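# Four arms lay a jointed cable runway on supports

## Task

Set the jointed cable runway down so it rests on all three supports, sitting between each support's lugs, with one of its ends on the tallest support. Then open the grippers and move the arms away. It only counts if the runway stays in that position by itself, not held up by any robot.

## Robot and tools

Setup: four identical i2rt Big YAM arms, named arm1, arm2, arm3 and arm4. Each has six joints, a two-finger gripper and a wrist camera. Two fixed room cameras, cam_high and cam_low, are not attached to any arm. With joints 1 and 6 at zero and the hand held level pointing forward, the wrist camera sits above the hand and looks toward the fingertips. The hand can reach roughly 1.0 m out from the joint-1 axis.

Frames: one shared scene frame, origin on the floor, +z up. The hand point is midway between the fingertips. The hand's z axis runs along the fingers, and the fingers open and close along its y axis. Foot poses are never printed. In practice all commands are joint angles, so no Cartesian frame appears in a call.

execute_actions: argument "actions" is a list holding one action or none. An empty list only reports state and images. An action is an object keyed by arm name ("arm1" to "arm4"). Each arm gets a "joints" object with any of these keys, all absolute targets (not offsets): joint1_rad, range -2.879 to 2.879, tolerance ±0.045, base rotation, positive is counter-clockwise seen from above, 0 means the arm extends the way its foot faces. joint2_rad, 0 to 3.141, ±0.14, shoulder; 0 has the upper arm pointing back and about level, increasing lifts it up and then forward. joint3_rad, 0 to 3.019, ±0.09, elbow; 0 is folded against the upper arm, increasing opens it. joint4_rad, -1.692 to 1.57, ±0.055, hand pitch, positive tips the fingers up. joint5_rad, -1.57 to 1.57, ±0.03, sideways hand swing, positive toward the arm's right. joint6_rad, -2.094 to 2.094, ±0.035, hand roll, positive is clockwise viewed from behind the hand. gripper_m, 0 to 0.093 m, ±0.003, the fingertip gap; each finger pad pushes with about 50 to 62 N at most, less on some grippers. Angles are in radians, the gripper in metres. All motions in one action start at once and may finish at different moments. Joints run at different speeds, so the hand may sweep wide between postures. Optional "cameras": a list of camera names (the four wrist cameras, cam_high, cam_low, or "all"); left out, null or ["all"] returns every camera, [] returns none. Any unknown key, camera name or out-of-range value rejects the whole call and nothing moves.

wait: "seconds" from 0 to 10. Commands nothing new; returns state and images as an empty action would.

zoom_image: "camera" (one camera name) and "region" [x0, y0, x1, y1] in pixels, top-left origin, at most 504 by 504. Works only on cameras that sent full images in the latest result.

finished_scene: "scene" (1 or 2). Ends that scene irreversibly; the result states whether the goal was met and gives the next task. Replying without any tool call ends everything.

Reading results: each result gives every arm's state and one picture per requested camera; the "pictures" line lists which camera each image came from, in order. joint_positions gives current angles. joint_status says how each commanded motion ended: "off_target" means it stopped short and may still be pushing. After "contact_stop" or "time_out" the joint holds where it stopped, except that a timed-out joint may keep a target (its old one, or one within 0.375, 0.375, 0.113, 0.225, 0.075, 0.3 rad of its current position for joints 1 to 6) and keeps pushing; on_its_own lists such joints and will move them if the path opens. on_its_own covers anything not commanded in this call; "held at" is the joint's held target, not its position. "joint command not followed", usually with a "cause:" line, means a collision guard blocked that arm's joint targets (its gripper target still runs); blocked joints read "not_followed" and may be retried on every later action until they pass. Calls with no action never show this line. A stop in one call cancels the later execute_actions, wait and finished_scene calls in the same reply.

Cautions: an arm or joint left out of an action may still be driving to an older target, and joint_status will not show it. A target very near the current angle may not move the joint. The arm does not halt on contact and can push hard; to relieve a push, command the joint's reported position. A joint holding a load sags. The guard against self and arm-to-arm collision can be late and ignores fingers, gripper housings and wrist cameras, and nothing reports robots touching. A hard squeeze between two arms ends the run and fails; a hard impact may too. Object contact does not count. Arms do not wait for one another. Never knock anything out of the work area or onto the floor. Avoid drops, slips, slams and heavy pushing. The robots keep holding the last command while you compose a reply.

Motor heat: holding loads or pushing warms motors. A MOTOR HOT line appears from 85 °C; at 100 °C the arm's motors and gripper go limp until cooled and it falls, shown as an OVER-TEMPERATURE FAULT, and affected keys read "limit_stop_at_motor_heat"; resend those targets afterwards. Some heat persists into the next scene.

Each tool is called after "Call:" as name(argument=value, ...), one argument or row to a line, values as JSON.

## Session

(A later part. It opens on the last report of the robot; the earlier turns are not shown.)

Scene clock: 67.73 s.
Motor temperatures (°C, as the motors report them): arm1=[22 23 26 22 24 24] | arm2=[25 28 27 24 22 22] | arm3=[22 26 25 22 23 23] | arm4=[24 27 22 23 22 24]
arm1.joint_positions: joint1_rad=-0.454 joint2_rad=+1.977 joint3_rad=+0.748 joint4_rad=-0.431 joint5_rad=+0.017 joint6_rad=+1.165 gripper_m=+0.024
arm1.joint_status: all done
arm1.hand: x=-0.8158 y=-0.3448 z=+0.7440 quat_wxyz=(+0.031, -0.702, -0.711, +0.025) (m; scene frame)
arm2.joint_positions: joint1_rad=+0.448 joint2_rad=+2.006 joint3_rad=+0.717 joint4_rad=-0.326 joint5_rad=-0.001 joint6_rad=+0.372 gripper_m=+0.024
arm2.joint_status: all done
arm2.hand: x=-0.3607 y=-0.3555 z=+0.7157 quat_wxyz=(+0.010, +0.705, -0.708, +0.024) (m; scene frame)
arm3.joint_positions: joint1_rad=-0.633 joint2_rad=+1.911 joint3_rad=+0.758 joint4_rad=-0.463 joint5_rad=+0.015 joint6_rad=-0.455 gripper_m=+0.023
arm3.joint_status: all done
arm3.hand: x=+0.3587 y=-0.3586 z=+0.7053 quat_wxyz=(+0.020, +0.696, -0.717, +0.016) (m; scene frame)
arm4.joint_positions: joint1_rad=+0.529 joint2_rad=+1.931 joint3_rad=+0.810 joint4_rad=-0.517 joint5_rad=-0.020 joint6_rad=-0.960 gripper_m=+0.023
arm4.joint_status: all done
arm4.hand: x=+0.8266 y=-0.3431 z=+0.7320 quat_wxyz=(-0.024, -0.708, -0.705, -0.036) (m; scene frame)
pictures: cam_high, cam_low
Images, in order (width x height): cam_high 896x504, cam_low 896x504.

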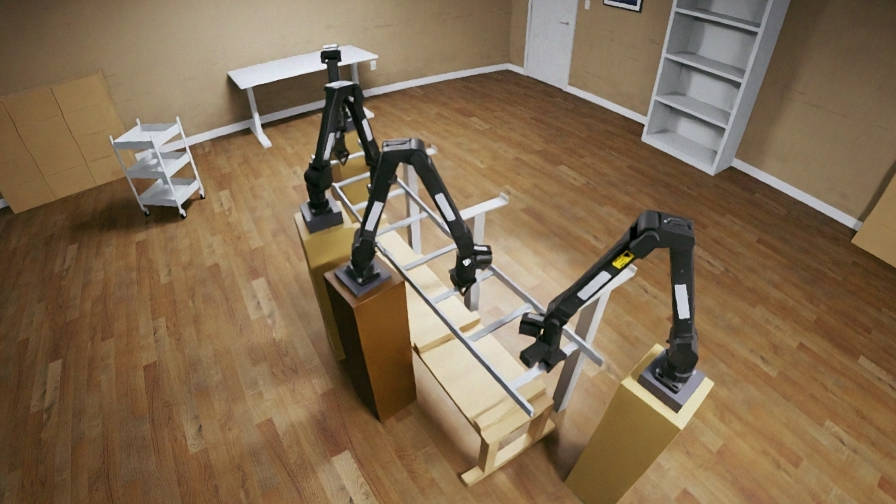

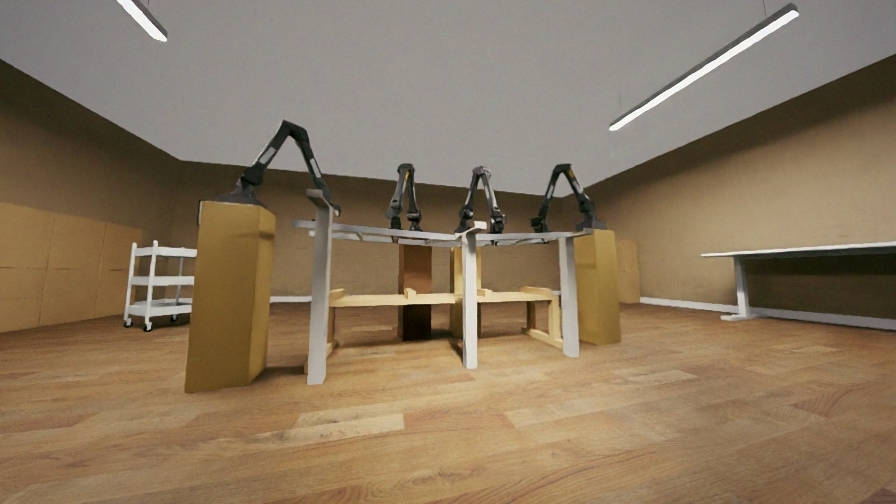

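Call:
execute_actions(
  actions=[
    {"arm1":{"joints":{"joint2_rad":1.41,"joint3_rad":0.93,"joint4_rad":-1.06}},"arm4":{"joints":{"joint2_rad":1.42,"joint3_rad":1.03,"joint4_rad":-1.14}},"arm2":{"joints":{"joint2_rad":1.36,"joint3_rad":0.93,"joint4_rad":-1.08}},"arm3":{"joints":{"joint2_rad":1.35,"joint3_rad":1.01,"joint4_rad":-1.15}}},
  ],
)

Scene clock: 76.53 s.
Motor temperatures (°C, as the motors report them): arm1=[22 23 27 22 25 24] | arm2=[25 29 29 24 22 22] | arm3=[22 26 27 22 24 23] | arm4=[24 27 24 23 22 24]
arm1.joint_positions: joint1_rad=-0.459 joint2_rad=+1.429 joint3_rad=+0.861 joint4_rad=-1.060 joint5_rad=+0.023 joint6_rad=+1.161 gripper_m=+0.024
arm1.joint_status: all done
arm1.hand: x=-0.8158 y=-0.3461 z=+0.9611 quat_wxyz=(+0.015, -0.702, -0.712, +0.022) (m; scene frame)
arm2.joint_positions: joint1_rad=+0.445 joint2_rad=+1.453 joint3_rad=+0.823 joint4_rad=-1.004 joint5_rad=-0.007 joint6_rad=+0.369 gripper_m=+0.024
arm2.joint_status: joint3_rad time_out (moved +0.107 of +0.213); joint4_rad time_out (moved -0.679 of -0.754); the others done
arm2.on_its_own: joint3_rad reads +0.823 and still pushes toward +0.930 since a time_out; joint4_rad reads -1.004 and still pushes toward -1.080 since a time_out
arm2.hand: x=-0.3614 y=-0.3545 z=+0.9271 quat_wxyz=(+0.017, +0.705, -0.708, +0.032) (m; scene frame)
arm3.joint_positions: joint1_rad=-0.632 joint2_rad=+1.429 joint3_rad=+0.916 joint4_rad=-1.102 joint5_rad=+0.020 joint6_rad=-0.455 gripper_m=+0.023
arm3.joint_status: joint3_rad time_out (moved +0.157 of +0.252); the others done
arm3.on_its_own: joint3_rad reads +0.916 and still pushes toward +1.010 since a time_out
arm3.hand: x=+0.3597 y=-0.3571 z=+0.9170 quat_wxyz=(+0.019, +0.697, -0.717, +0.018) (m; scene frame)
arm4.joint_positions: joint1_rad=+0.533 joint2_rad=+1.453 joint3_rad=+0.949 joint4_rad=-1.115 joint5_rad=-0.023 joint6_rad=-0.956 gripper_m=+0.023
arm4.joint_status: all done
arm4.hand: x=+0.8247 y=-0.3434 z=+0.9450 quat_wxyz=(-0.023, -0.708, -0.705, -0.026) (m; scene frame)
pictures: arm1_cam_wrist, arm2_cam_wrist, arm3_cam_wrist, arm4_cam_wrist, cam_high, cam_low
Images, in order (width x height): arm1_cam_wrist 616x616, arm2_cam_wrist 616x616, arm3_cam_wrist 616x616, arm4_cam_wrist 616x616, cam_high 896x504, cam_low 896x504.

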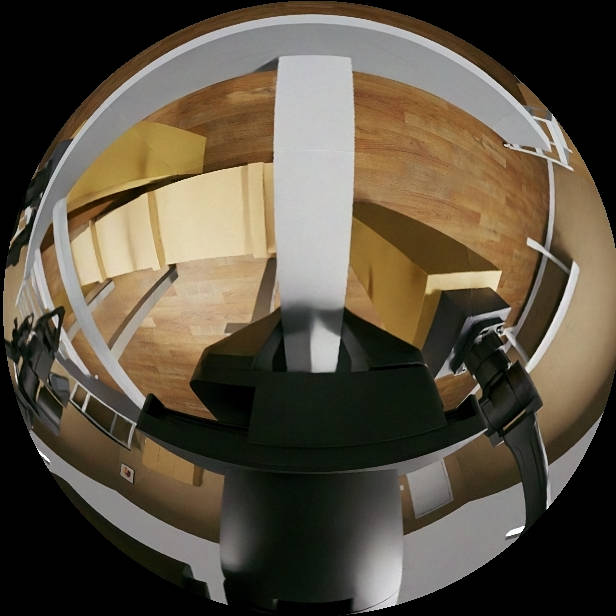

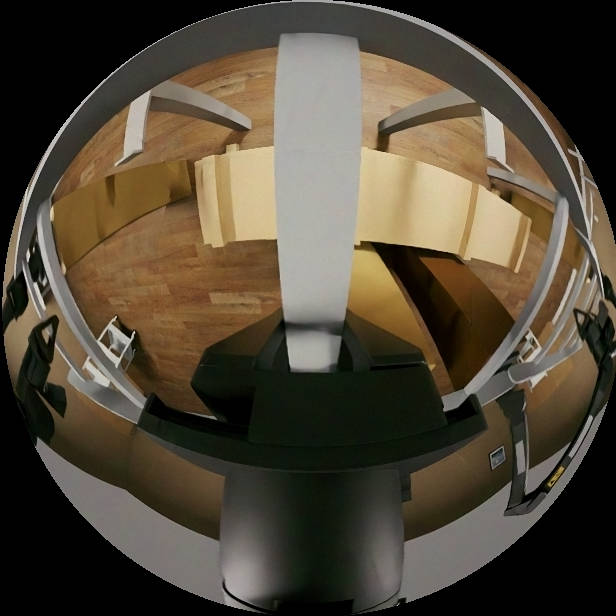

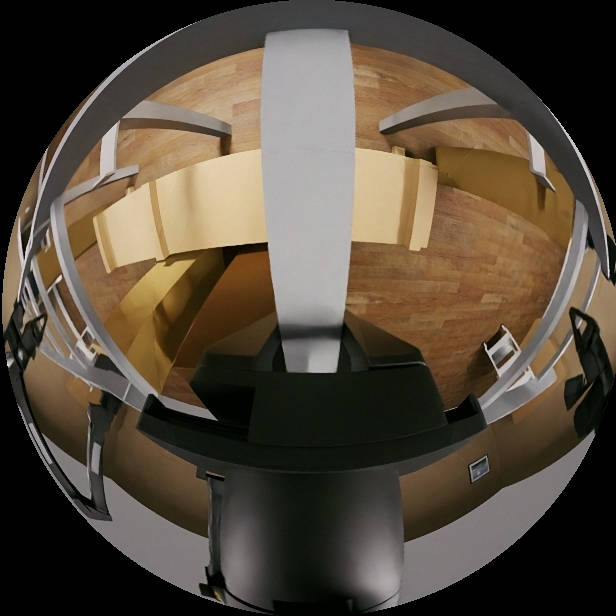

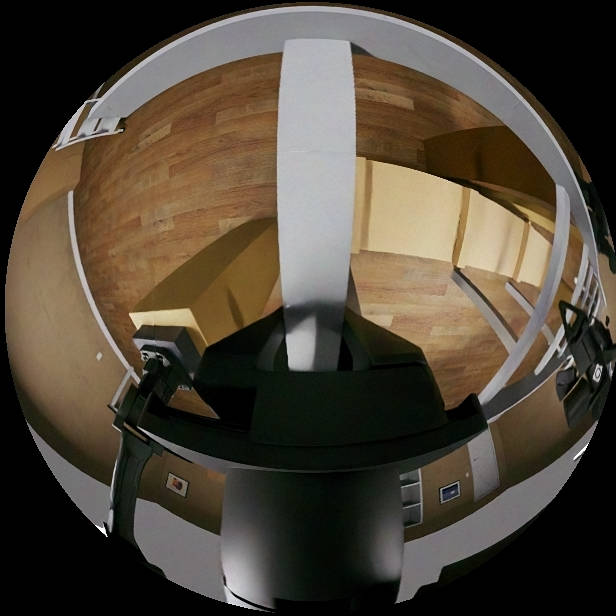

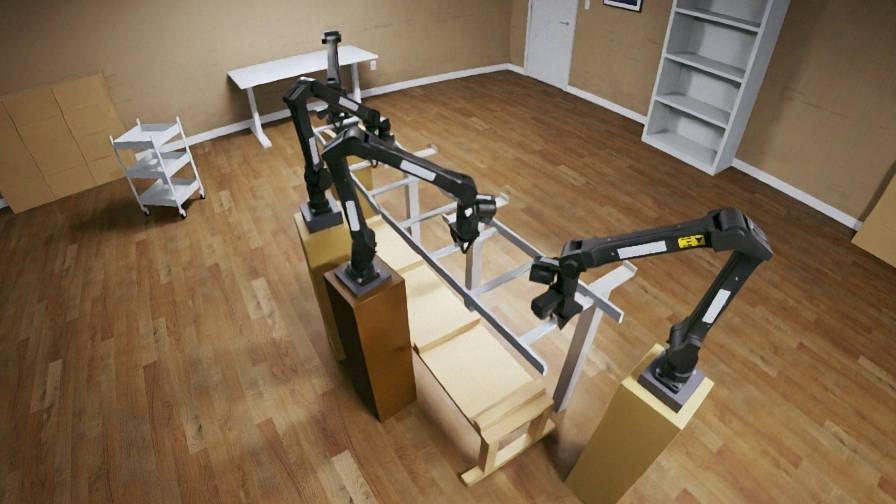

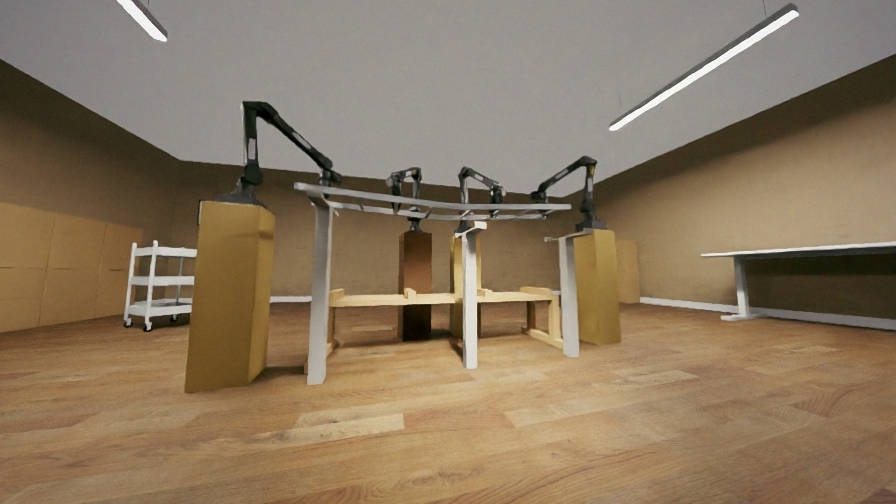

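Call:
execute_actions(
  actions=[
    {"arm1":{"joints":{"joint1_rad":0,"joint6_rad":1.62,"joint2_rad":1.35,"joint3_rad":0.83,"joint4_rad":-1.01}},"arm4":{"joints":{"joint1_rad":0.04,"joint6_rad":-1.45,"joint2_rad":1.25,"joint3_rad":0.95,"joint4_rad":-1.23}},"arm2":{"joints":{"joint1_rad":0.29,"joint6_rad":0.22,"joint2_rad":1.8,"joint3_rad":1.36,"joint4_rad":-1.05}},"arm3":{"joints":{"joint1_rad":-0.42,"joint6_rad":-0.245,"joint2_rad":1.76,"joint3_rad":1.44,"joint4_rad":-1.17}}},
  ],
  cameras=["cam_high","cam_low","arm3_cam_wrist"],
)

Scene clock: 91.27 s.
Motor temperatures (°C, as the motors report them): arm1=[22 23 31 22 25 24] | arm2=[25 30 36 24 22 22] | arm3=[22 27 33 22 26 23] | arm4=[24 26 28 23 22 24]
arm1.joint_positions: joint1_rad=+0.008 joint2_rad=+1.402 joint3_rad=+0.782 joint4_rad=-1.027 joint5_rad=+0.003 joint6_rad=+1.610 gripper_m=+0.024
arm1.joint_status: all done
arm1.hand: x=-0.8138 y=-0.1884 z=+0.9438 quat_wxyz=(+0.017, -0.696, -0.717, +0.030) (m; scene frame)
arm2.joint_positions: joint1_rad=+0.319 joint2_rad=+1.900 joint3_rad=+1.253 joint4_rad=-1.003 joint5_rad=-0.041 joint6_rad=+0.228 gripper_m=+0.024
arm2.joint_status: joint3_rad time_out (moved +0.429 of +0.537); the others done
arm2.on_its_own: joint3_rad reads +1.253 and still pushes toward +1.360 since a time_out
arm2.hand: x=-0.3629 y=-0.1919 z=+0.8738 quat_wxyz=(+0.039, +0.709, -0.703, +0.027) (m; scene frame)
arm3.joint_positions: joint1_rad=-0.448 joint2_rad=+1.855 joint3_rad=+1.354 joint4_rad=-1.128 joint5_rad=+0.069 joint6_rad=-0.280 gripper_m=+0.023
arm3.joint_status: joint6_rad time_out (moved +0.174 of +0.210); the others done
arm3.on_its_own: joint6_rad reads -0.280 and still pushes toward -0.245 since a time_out
arm3.hand: x=+0.3536 y=-0.1844 z=+0.8806 quat_wxyz=(+0.011, +0.700, -0.712, +0.046) (m; scene frame)
arm4.joint_positions: joint1_rad=+0.041 joint2_rad=+1.326 joint3_rad=+0.890 joint4_rad=-1.240 joint5_rad=-0.006 joint6_rad=-1.456 gripper_m=+0.023
arm4.joint_status: all done
arm4.hand: x=+0.8093 y=-0.1675 z=+0.9678 quat_wxyz=(-0.043, -0.705, -0.707, -0.043) (m; scene frame)
pictures: arm3_cam_wrist, cam_high, cam_low
Images, in order (width x height): arm3_cam_wrist 616x616, cam_high 896x504, cam_low 896x504.

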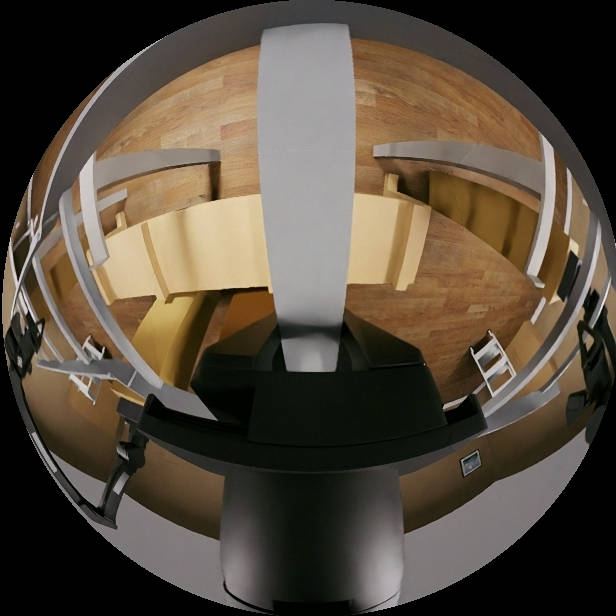

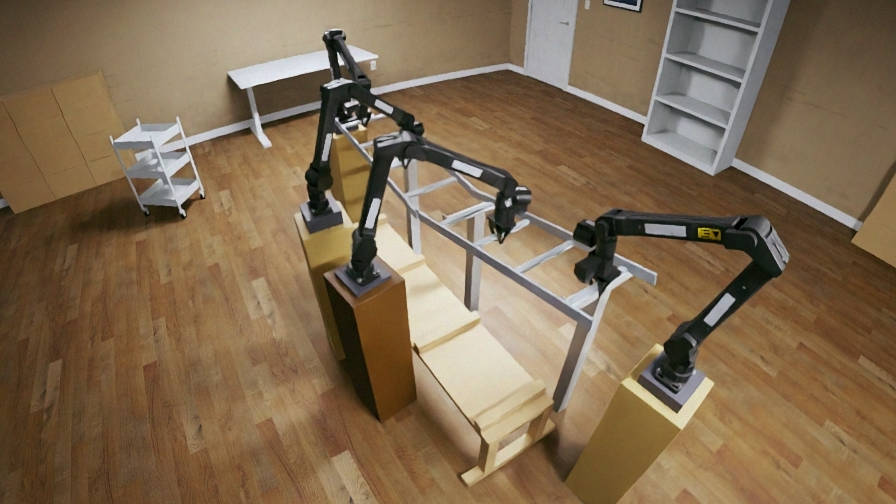

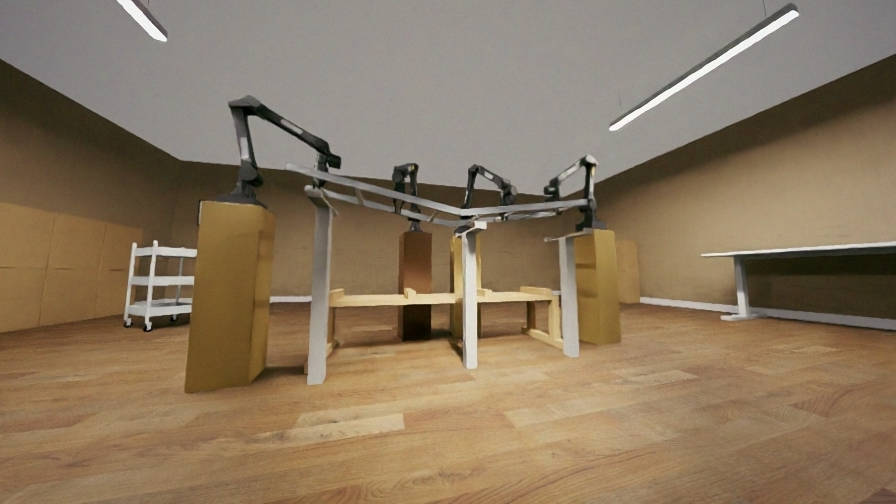

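Call:
execute_actions(
  actions=[
    {"arm1":{"joints":{"joint1_rad":0.38,"joint6_rad":2.0,"joint2_rad":1.44,"joint3_rad":0.89,"joint4_rad":-0.94}},"arm4":{"joints":{"joint1_rad":-0.35,"joint6_rad":-1.84,"joint2_rad":1.35,"joint3_rad":1.06,"joint4_rad":-1.17}},"arm2":{"joints":{"joint1_rad":0.23,"joint6_rad":0.16,"joint2_rad":2.0,"joint3_rad":1.67,"joint4_rad":-1.07}},"arm3":{"joints":{"joint1_rad":-0.33,"joint6_rad":-0.16,"joint2_rad":1.97,"joint3_rad":1.75,"joint4_rad":-1.18}}},
  ],
)

Scene clock: 109.37 s.
Motor temperatures (°C, as the motors report them): arm1=[22 23 32 23 25 24] | arm2=[25 32 40 24 25 22] | arm3=[22 29 35 22 34 23] | arm4=[24 27 30 23 22 24]
arm1.joint_positions: joint1_rad=+0.345 joint2_rad=+1.500 joint3_rad=+0.798 joint4_rad=-0.968 joint5_rad=+0.002 joint6_rad=+1.944 gripper_m=+0.024
arm1.joint_status: joint3_rad time_out (moved +0.016 of +0.108); joint6_rad time_out (moved +0.334 of +0.390); the others done
arm1.on_its_own: joint3_rad reads +0.798 and still pushes toward +0.890 since a time_out; joint6_rad reads +1.944 and still pushes toward +2.000 since a time_out
arm1.hand: x=-0.8265 y=-0.0800 z=+0.9161 quat_wxyz=(+0.011, -0.695, -0.718, +0.046) (m; scene frame)
arm2.joint_positions: joint1_rad=+0.288 joint2_rad=+2.152 joint3_rad=+1.586 joint4_rad=-1.022 joint5_rad=-0.062 joint6_rad=+0.188 gripper_m=+0.024
arm2.joint_status: joint1_rad time_out (moved -0.030 of -0.089); joint2_rad time_out (moved +0.252 of +0.100); the others done
arm2.on_its_own: joint1_rad reads +0.288 and still pushes toward +0.230 since a time_out; joint2_rad reads +2.152 and still pushes toward +2.000 since a time_out
arm2.hand: x=-0.3747 y=-0.0808 z=+0.8407 quat_wxyz=(+0.031, +0.713, -0.700, -0.006) (m; scene frame)
arm3.joint_positions: joint1_rad=-0.369 joint2_rad=+2.111 joint3_rad=+1.680 joint4_rad=-1.149 joint5_rad=+0.081 joint6_rad=-0.206 gripper_m=+0.023
arm3.joint_status: joint2_rad time_out (moved +0.256 of +0.115); joint6_rad time_out (moved +0.075 of +0.120); the others done
arm3.on_its_own: joint2_rad reads +2.111 and still pushes toward +1.970 since a time_out; joint6_rad reads -0.206 and still pushes toward -0.160 since a time_out
arm3.hand: x=+0.3398 y=-0.0704 z=+0.8494 quat_wxyz=(-0.017, +0.701, -0.712, +0.038) (m; scene frame)
arm4.joint_positions: joint1_rad=-0.301 joint2_rad=+1.433 joint3_rad=+0.927 joint4_rad=-1.193 joint5_rad=-0.006 joint6_rad=-1.802 gripper_m=+0.023
arm4.joint_status: joint1_rad time_out (moved -0.342 of -0.391); joint3_rad time_out (moved +0.038 of +0.170); joint6_rad time_out (moved -0.347 of -0.384); the others done
arm4.on_its_own: joint1_rad reads -0.301 and still pushes toward -0.350 since a time_out; joint3_rad reads +0.927 and still pushes toward +1.040 since a time_out; joint6_rad reads -1.802 and still pushes toward -1.840 since a time_out
arm4.hand: x=+0.7922 y=-0.0551 z=+0.9443 quat_wxyz=(-0.064, -0.702, -0.708, -0.036) (m; scene frame)
pictures: arm1_cam_wrist, arm2_cam_wrist, arm3_cam_wrist, arm4_cam_wrist, cam_high, cam_low
Images, in order (width x height): arm1_cam_wrist 616x616, arm2_cam_wrist 616x616, arm3_cam_wrist 616x616, arm4_cam_wrist 616x616, cam_high 896x504, cam_low 896x504.

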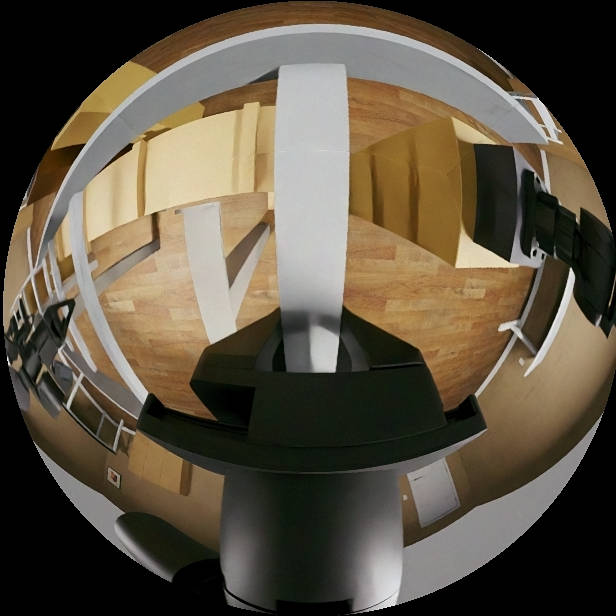

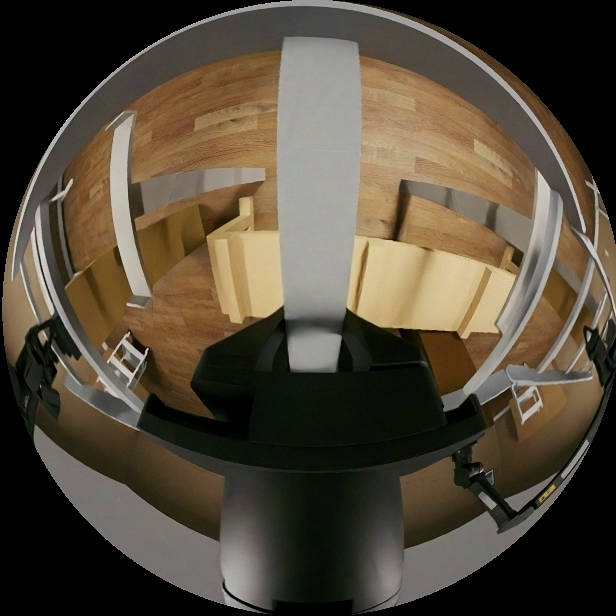

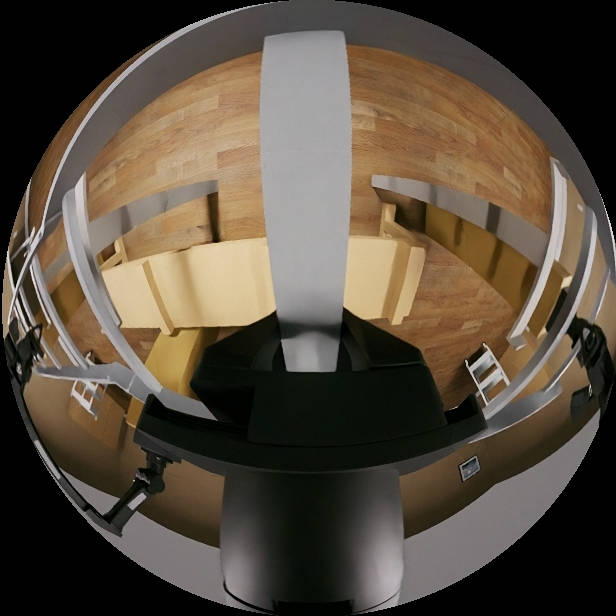

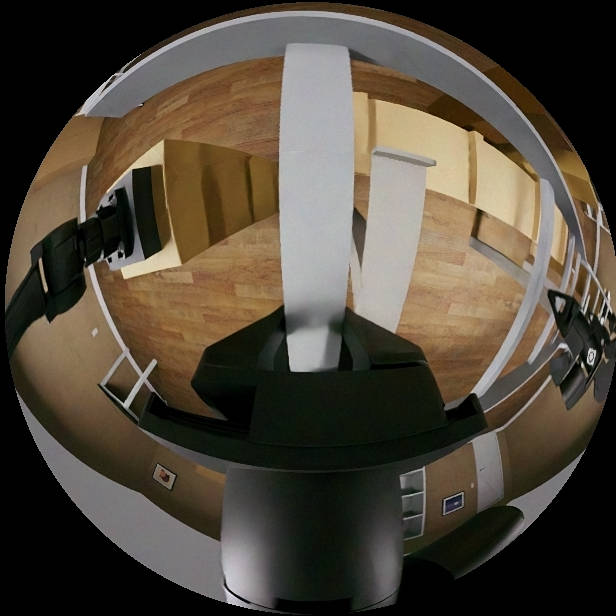

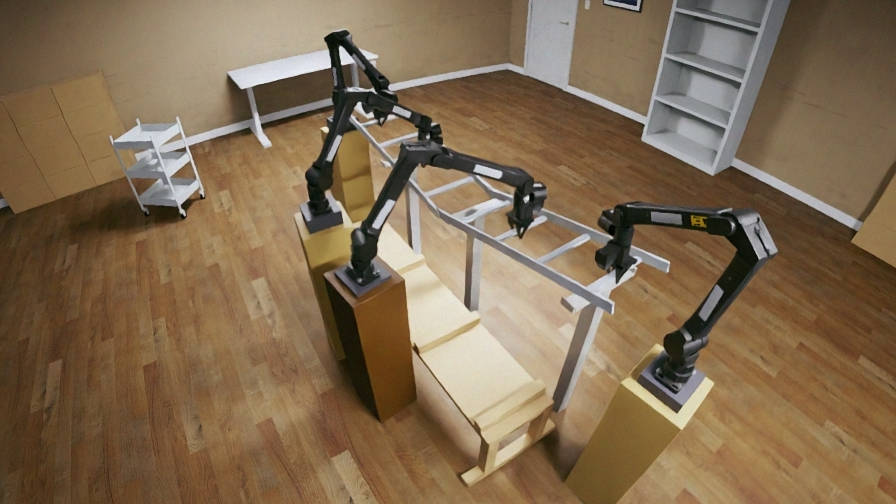

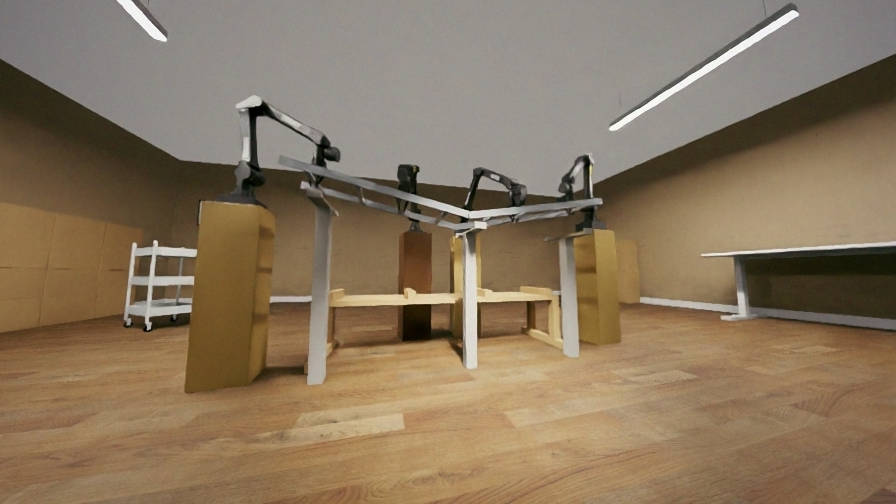

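Call:
execute_actions(
  actions=[
    {"arm1":{"joints":{"joint1_rad":0.6,"joint6_rad":2.09,"joint2_rad":1.5,"joint3_rad":0.99,"joint4_rad":-0.93}},"arm4":{"joints":{"joint1_rad":-0.58,"joint6_rad":-2.06,"joint2_rad":1.41,"joint3_rad":1.1,"joint4_rad":-1.13}},"arm2":{"joints":{"joint1_rad":0.22,"joint6_rad":0.15,"joint2_rad":2.07,"joint3_rad":1.88,"joint4_rad":-1.14}},"arm3":{"joints":{"joint1_rad":-0.3,"joint6_rad":-0.13,"joint2_rad":2.05,"joint3_rad":1.96,"joint4_rad":-1.25}}},
  ],
)

Scene clock: 118.43 s.
Motor temperatures (°C, as the motors report them): arm1=[22 23 34 23 25 25] | arm2=[25 35 40 24 27 22] | arm3=[23 32 35 22 37 24] | arm4=[24 27 33 23 22 24]
arm1.joint_positions: joint1_rad=+0.516 joint2_rad=+1.550 joint3_rad=+0.864 joint4_rad=-0.974 joint5_rad=+0.035 joint6_rad=+2.086 gripper_m=+0.024
arm1.joint_status: joint1_rad time_out (moved +0.171 of +0.255); joint3_rad time_out (moved +0.066 of +0.192); the others done
joint sent to its limit — the command would take arm1.joint6_rad past its upper limit, so that joint was sent only as far as its limit.
arm1.on_its_own: joint1_rad reads +0.516 and still pushes toward +0.600 since a time_out; joint3_rad reads +0.864 and still pushes toward +0.976 since a time_out
arm1.hand: x=-0.8289 y=-0.0210 z=+0.9174 quat_wxyz=(-0.014, -0.683, -0.728, +0.048) (m; scene frame)
arm2.joint_positions: joint1_rad=+0.273 joint2_rad=+2.237 joint3_rad=+1.790 joint4_rad=-1.084 joint5_rad=-0.051 joint6_rad=+0.179 gripper_m=+0.024
arm2.joint_status: joint1_rad time_out (moved -0.015 of -0.068); joint2_rad time_out (moved +0.085 of -0.082); joint4_rad time_out (moved -0.062 of -0.118); the others done
arm2.on_its_own: joint1_rad reads +0.273 and still pushes toward +0.220 since a time_out; joint2_rad reads +2.237 and still pushes toward +2.070 since a time_out; joint4_rad reads -1.084 and still pushes toward -1.140 since a time_out
arm2.hand: x=-0.3751 y=-0.0205 z=+0.8565 quat_wxyz=(+0.011, +0.712, -0.702, -0.027) (m; scene frame)
arm3.joint_positions: joint1_rad=-0.356 joint2_rad=+2.217 joint3_rad=+1.904 joint4_rad=-1.186 joint5_rad=+0.070 joint6_rad=-0.208 gripper_m=+0.023
arm3.joint_status: joint1_rad time_out (moved +0.013 of +0.069); joint2_rad time_out (moved +0.106 of -0.061); joint4_rad time_out (moved -0.037 of -0.101); joint6_rad time_out (moved -0.003 of +0.076); the others done
arm3.on_its_own: joint1_rad reads -0.356 and still pushes toward -0.300 since a time_out; joint2_rad reads +2.217 and still pushes toward +2.050 since a time_out; joint4_rad reads -1.186 and still pushes toward -1.250 since a time_out; joint6_rad reads -0.208 and still pushes toward -0.130 since a time_out
arm3.hand: x=+0.3435 y=-0.0040 z=+0.8628 quat_wxyz=(-0.048, +0.706, -0.707, +0.011) (m; scene frame)
arm4.joint_positions: joint1_rad=-0.498 joint2_rad=+1.467 joint3_rad=+0.959 joint4_rad=-1.175 joint5_rad=-0.017 joint6_rad=-2.010 gripper_m=+0.023
arm4.joint_status: joint1_rad time_out (moved -0.198 of -0.279); joint3_rad time_out (moved +0.032 of +0.173); joint6_rad time_out (moved -0.208 of -0.258); the others done
arm4.on_its_own: joint1_rad reads -0.498 and still pushes toward -0.580 since a time_out; joint3_rad reads +0.959 and still pushes toward +1.072 since a time_out; joint6_rad reads -2.010 and still pushes toward -2.060 since a time_out
arm4.hand: x=+0.7972 y=+0.0136 z=+0.9422 quat_wxyz=(-0.063, -0.699, -0.712, -0.015) (m; scene frame)
pictures: arm1_cam_wrist, arm2_cam_wrist, arm3_cam_wrist, arm4_cam_wrist, cam_high, cam_low
Images, in order (width x height): arm1_cam_wrist 616x616, arm2_cam_wrist 616x616, arm3_cam_wrist 616x616, arm4_cam_wrist 616x616, cam_high 896x504, cam_low 896x504.

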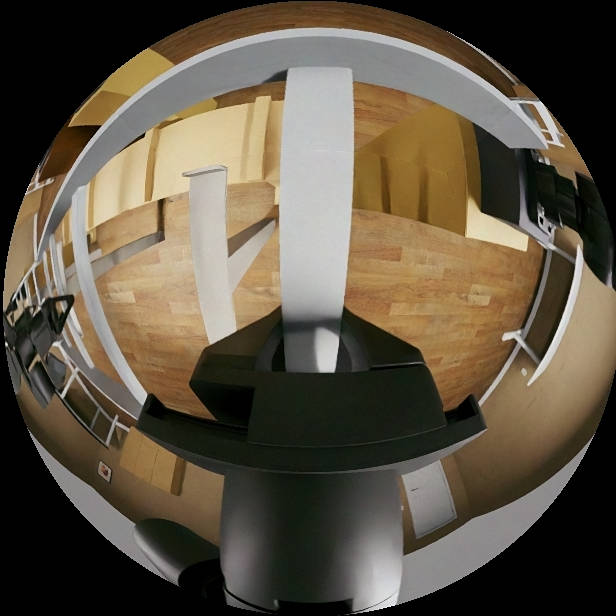

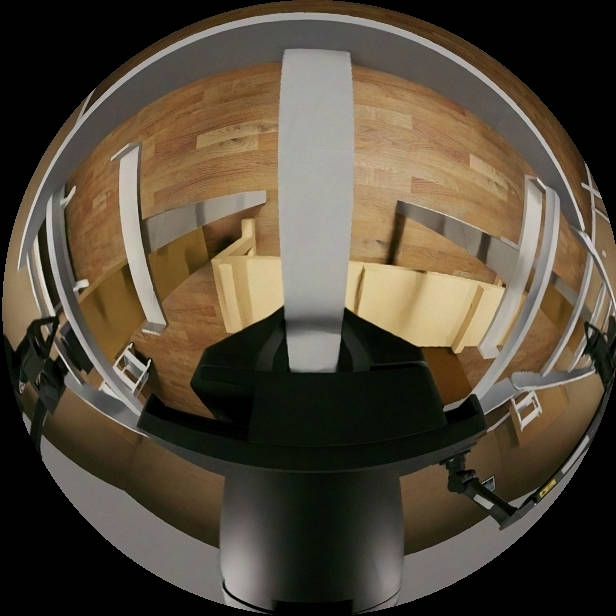

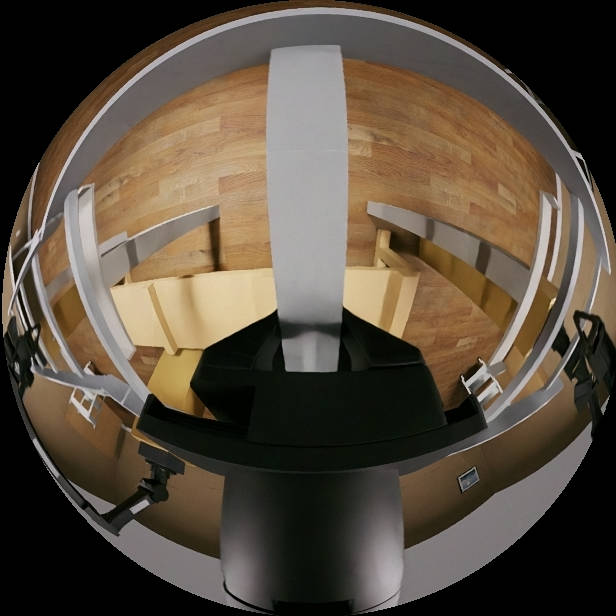

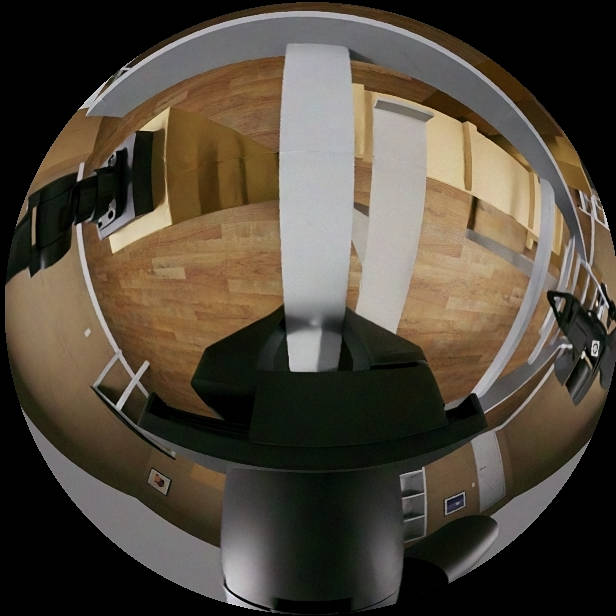

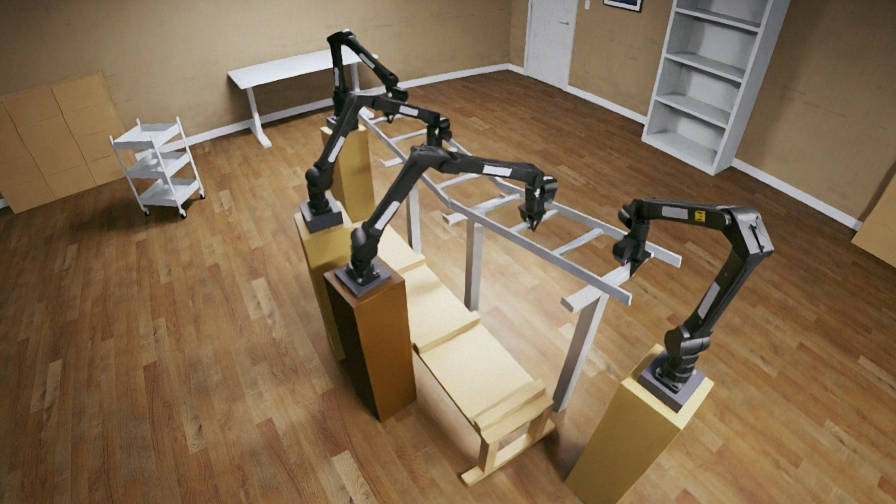

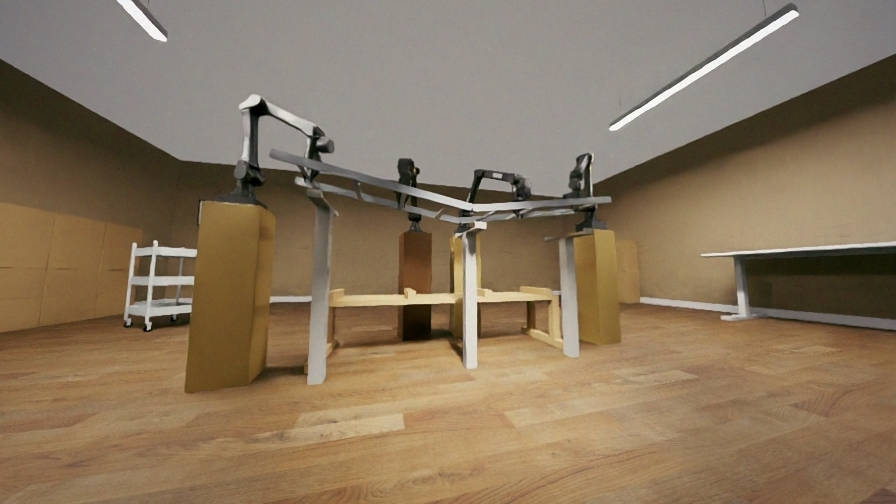

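Call:
execute_actions(
  actions=[
    {"arm1":{"joints":{"joint1_rad":0.62,"joint2_rad":1.78,"joint3_rad":0.93,"joint4_rad":-0.66}},"arm4":{"joints":{"joint1_rad":-0.53,"joint2_rad":1.53,"joint3_rad":1.0,"joint4_rad":-1.05}},"arm2":{"joints":{"joint2_rad":2.2,"joint3_rad":1.88,"joint4_rad":-1.02}},"arm3":{"joints":{"joint2_rad":2.13,"joint3_rad":1.93,"joint4_rad":-1.15}}},
  ],
)

Scene clock: 127.93 s.
Motor temperatures (°C, as the motors report them): arm1=[22 23 36 23 26 24] | arm2=[25 39 41 24 28 22] | arm3=[23 34 34 22 38 24] | arm4=[24 27 34 23 22 24]
arm1.joint_positions: joint1_rad=+0.535 joint2_rad=+1.835 joint3_rad=+0.843 joint4_rad=-0.712 joint5_rad=+0.024 joint6_rad=+2.086 gripper_m=+0.025
arm1.joint_status: joint1_rad time_out (moved +0.019 of +0.104); the others done
arm1.on_its_own: joint1_rad reads +0.535 and still pushes toward +0.620 since a time_out
arm1.hand: x=-0.8266 y=-0.0110 z=+0.8084 quat_wxyz=(-0.004, -0.676, -0.734, +0.068) (m; scene frame)
arm2.joint_positions: joint1_rad=+0.266 joint2_rad=+2.377 joint3_rad=+1.794 joint4_rad=-0.972 joint5_rad=-0.046 joint6_rad=+0.184 gripper_m=+0.024
arm2.joint_status: joint2_rad off_target (ended at +2.377, target +2.200); the others done
arm2.on_its_own: joint1_rad reads +0.266 and still pushes toward +0.220 since a time_out; joint2_rad reads +2.377 and still pushes toward +2.200 since a time_out
arm2.hand: x=-0.3699 y=-0.0189 z=+0.7683 quat_wxyz=(+0.015, +0.708, -0.706, -0.016) (m; scene frame)
arm3.joint_positions: joint1_rad=-0.361 joint2_rad=+2.304 joint3_rad=+1.891 joint4_rad=-1.127 joint5_rad=+0.082 joint6_rad=-0.206 gripper_m=+0.023
arm3.joint_status: joint2_rad off_target (ended at +2.304, target +2.130); the others done
arm3.on_its_own: joint1_rad reads -0.361 and still pushes toward -0.300 since a time_out; joint2_rad reads +2.304 and still pushes toward +2.130 since a time_out; joint6_rad reads -0.206 and still pushes toward -0.130 since a time_out
arm3.hand: x=+0.3485 y=-0.0078 z=+0.8011 quat_wxyz=(-0.033, +0.703, -0.709, +0.028) (m; scene frame)
arm4.joint_positions: joint1_rad=-0.498 joint2_rad=+1.586 joint3_rad=+0.927 joint4_rad=-1.098 joint5_rad=-0.032 joint6_rad=-2.008 gripper_m=+0.023
arm4.joint_status: all done
arm4.on_its_own: joint6_rad reads -2.008 and still pushes toward -2.060 since a time_out
arm4.hand: x=+0.8014 y=+0.0089 z=+0.8909 quat_wxyz=(-0.101, -0.699, -0.708, -0.021) (m; scene frame)
pictures: arm1_cam_wrist, arm2_cam_wrist, arm3_cam_wrist, arm4_cam_wrist, cam_high, cam_low
Images, in order (width x height): arm1_cam_wrist 616x616, arm2_cam_wrist 616x616, arm3_cam_wrist 616x616, arm4_cam_wrist 616x616, cam_high 896x504, cam_low 896x504.

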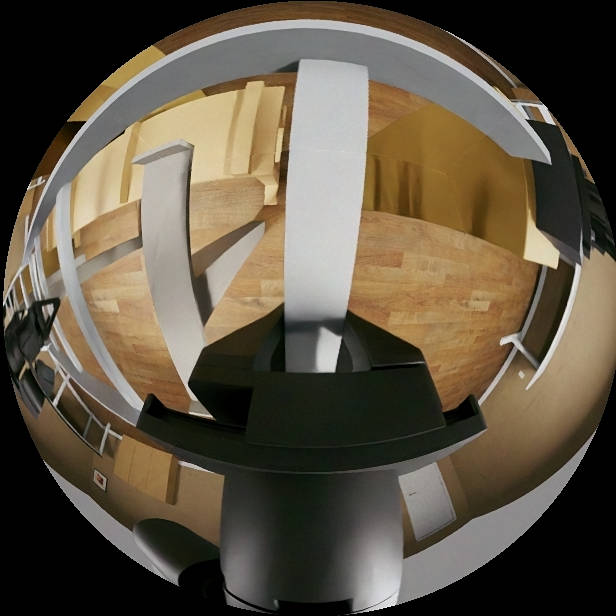

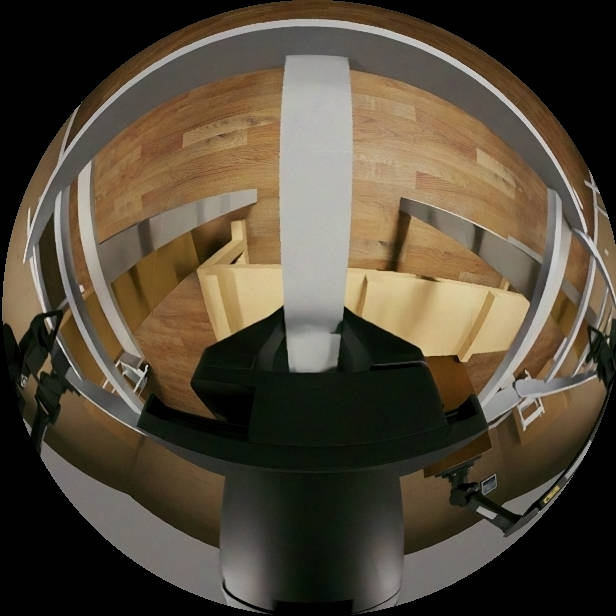

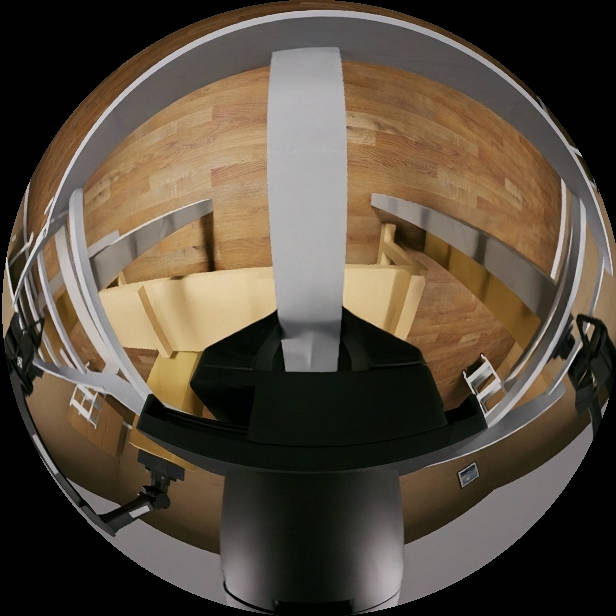

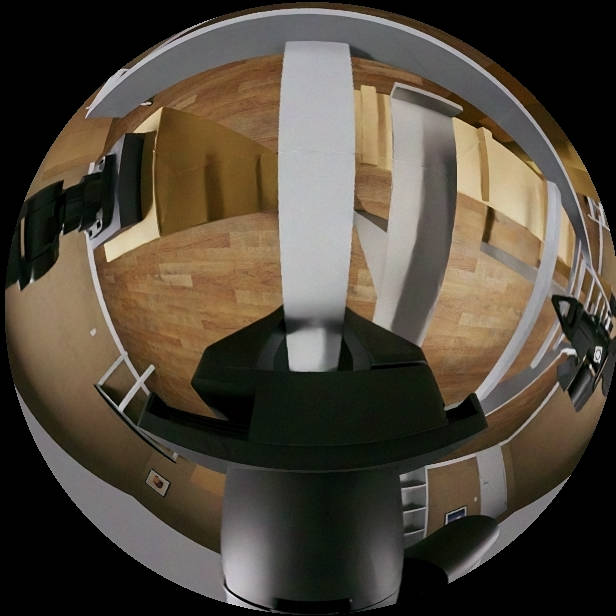

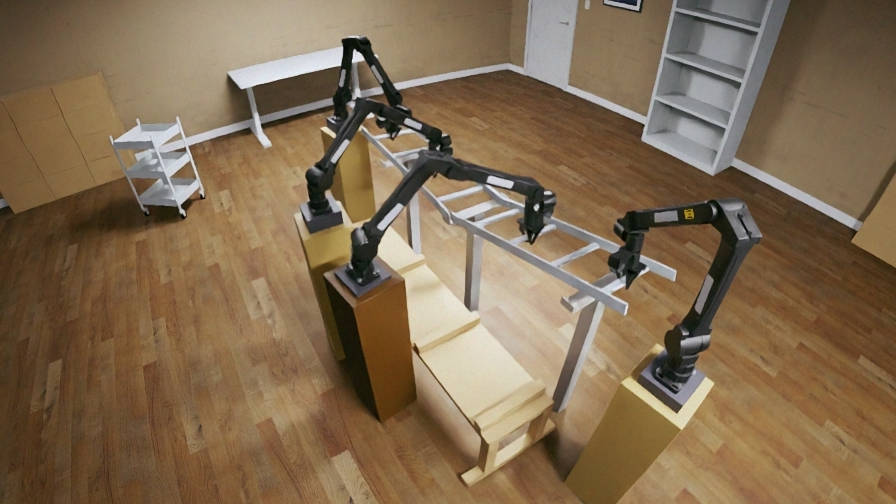

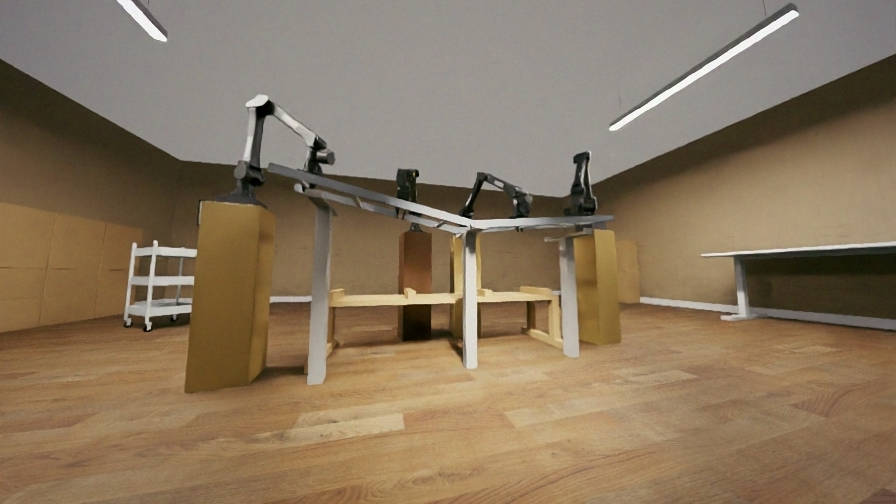

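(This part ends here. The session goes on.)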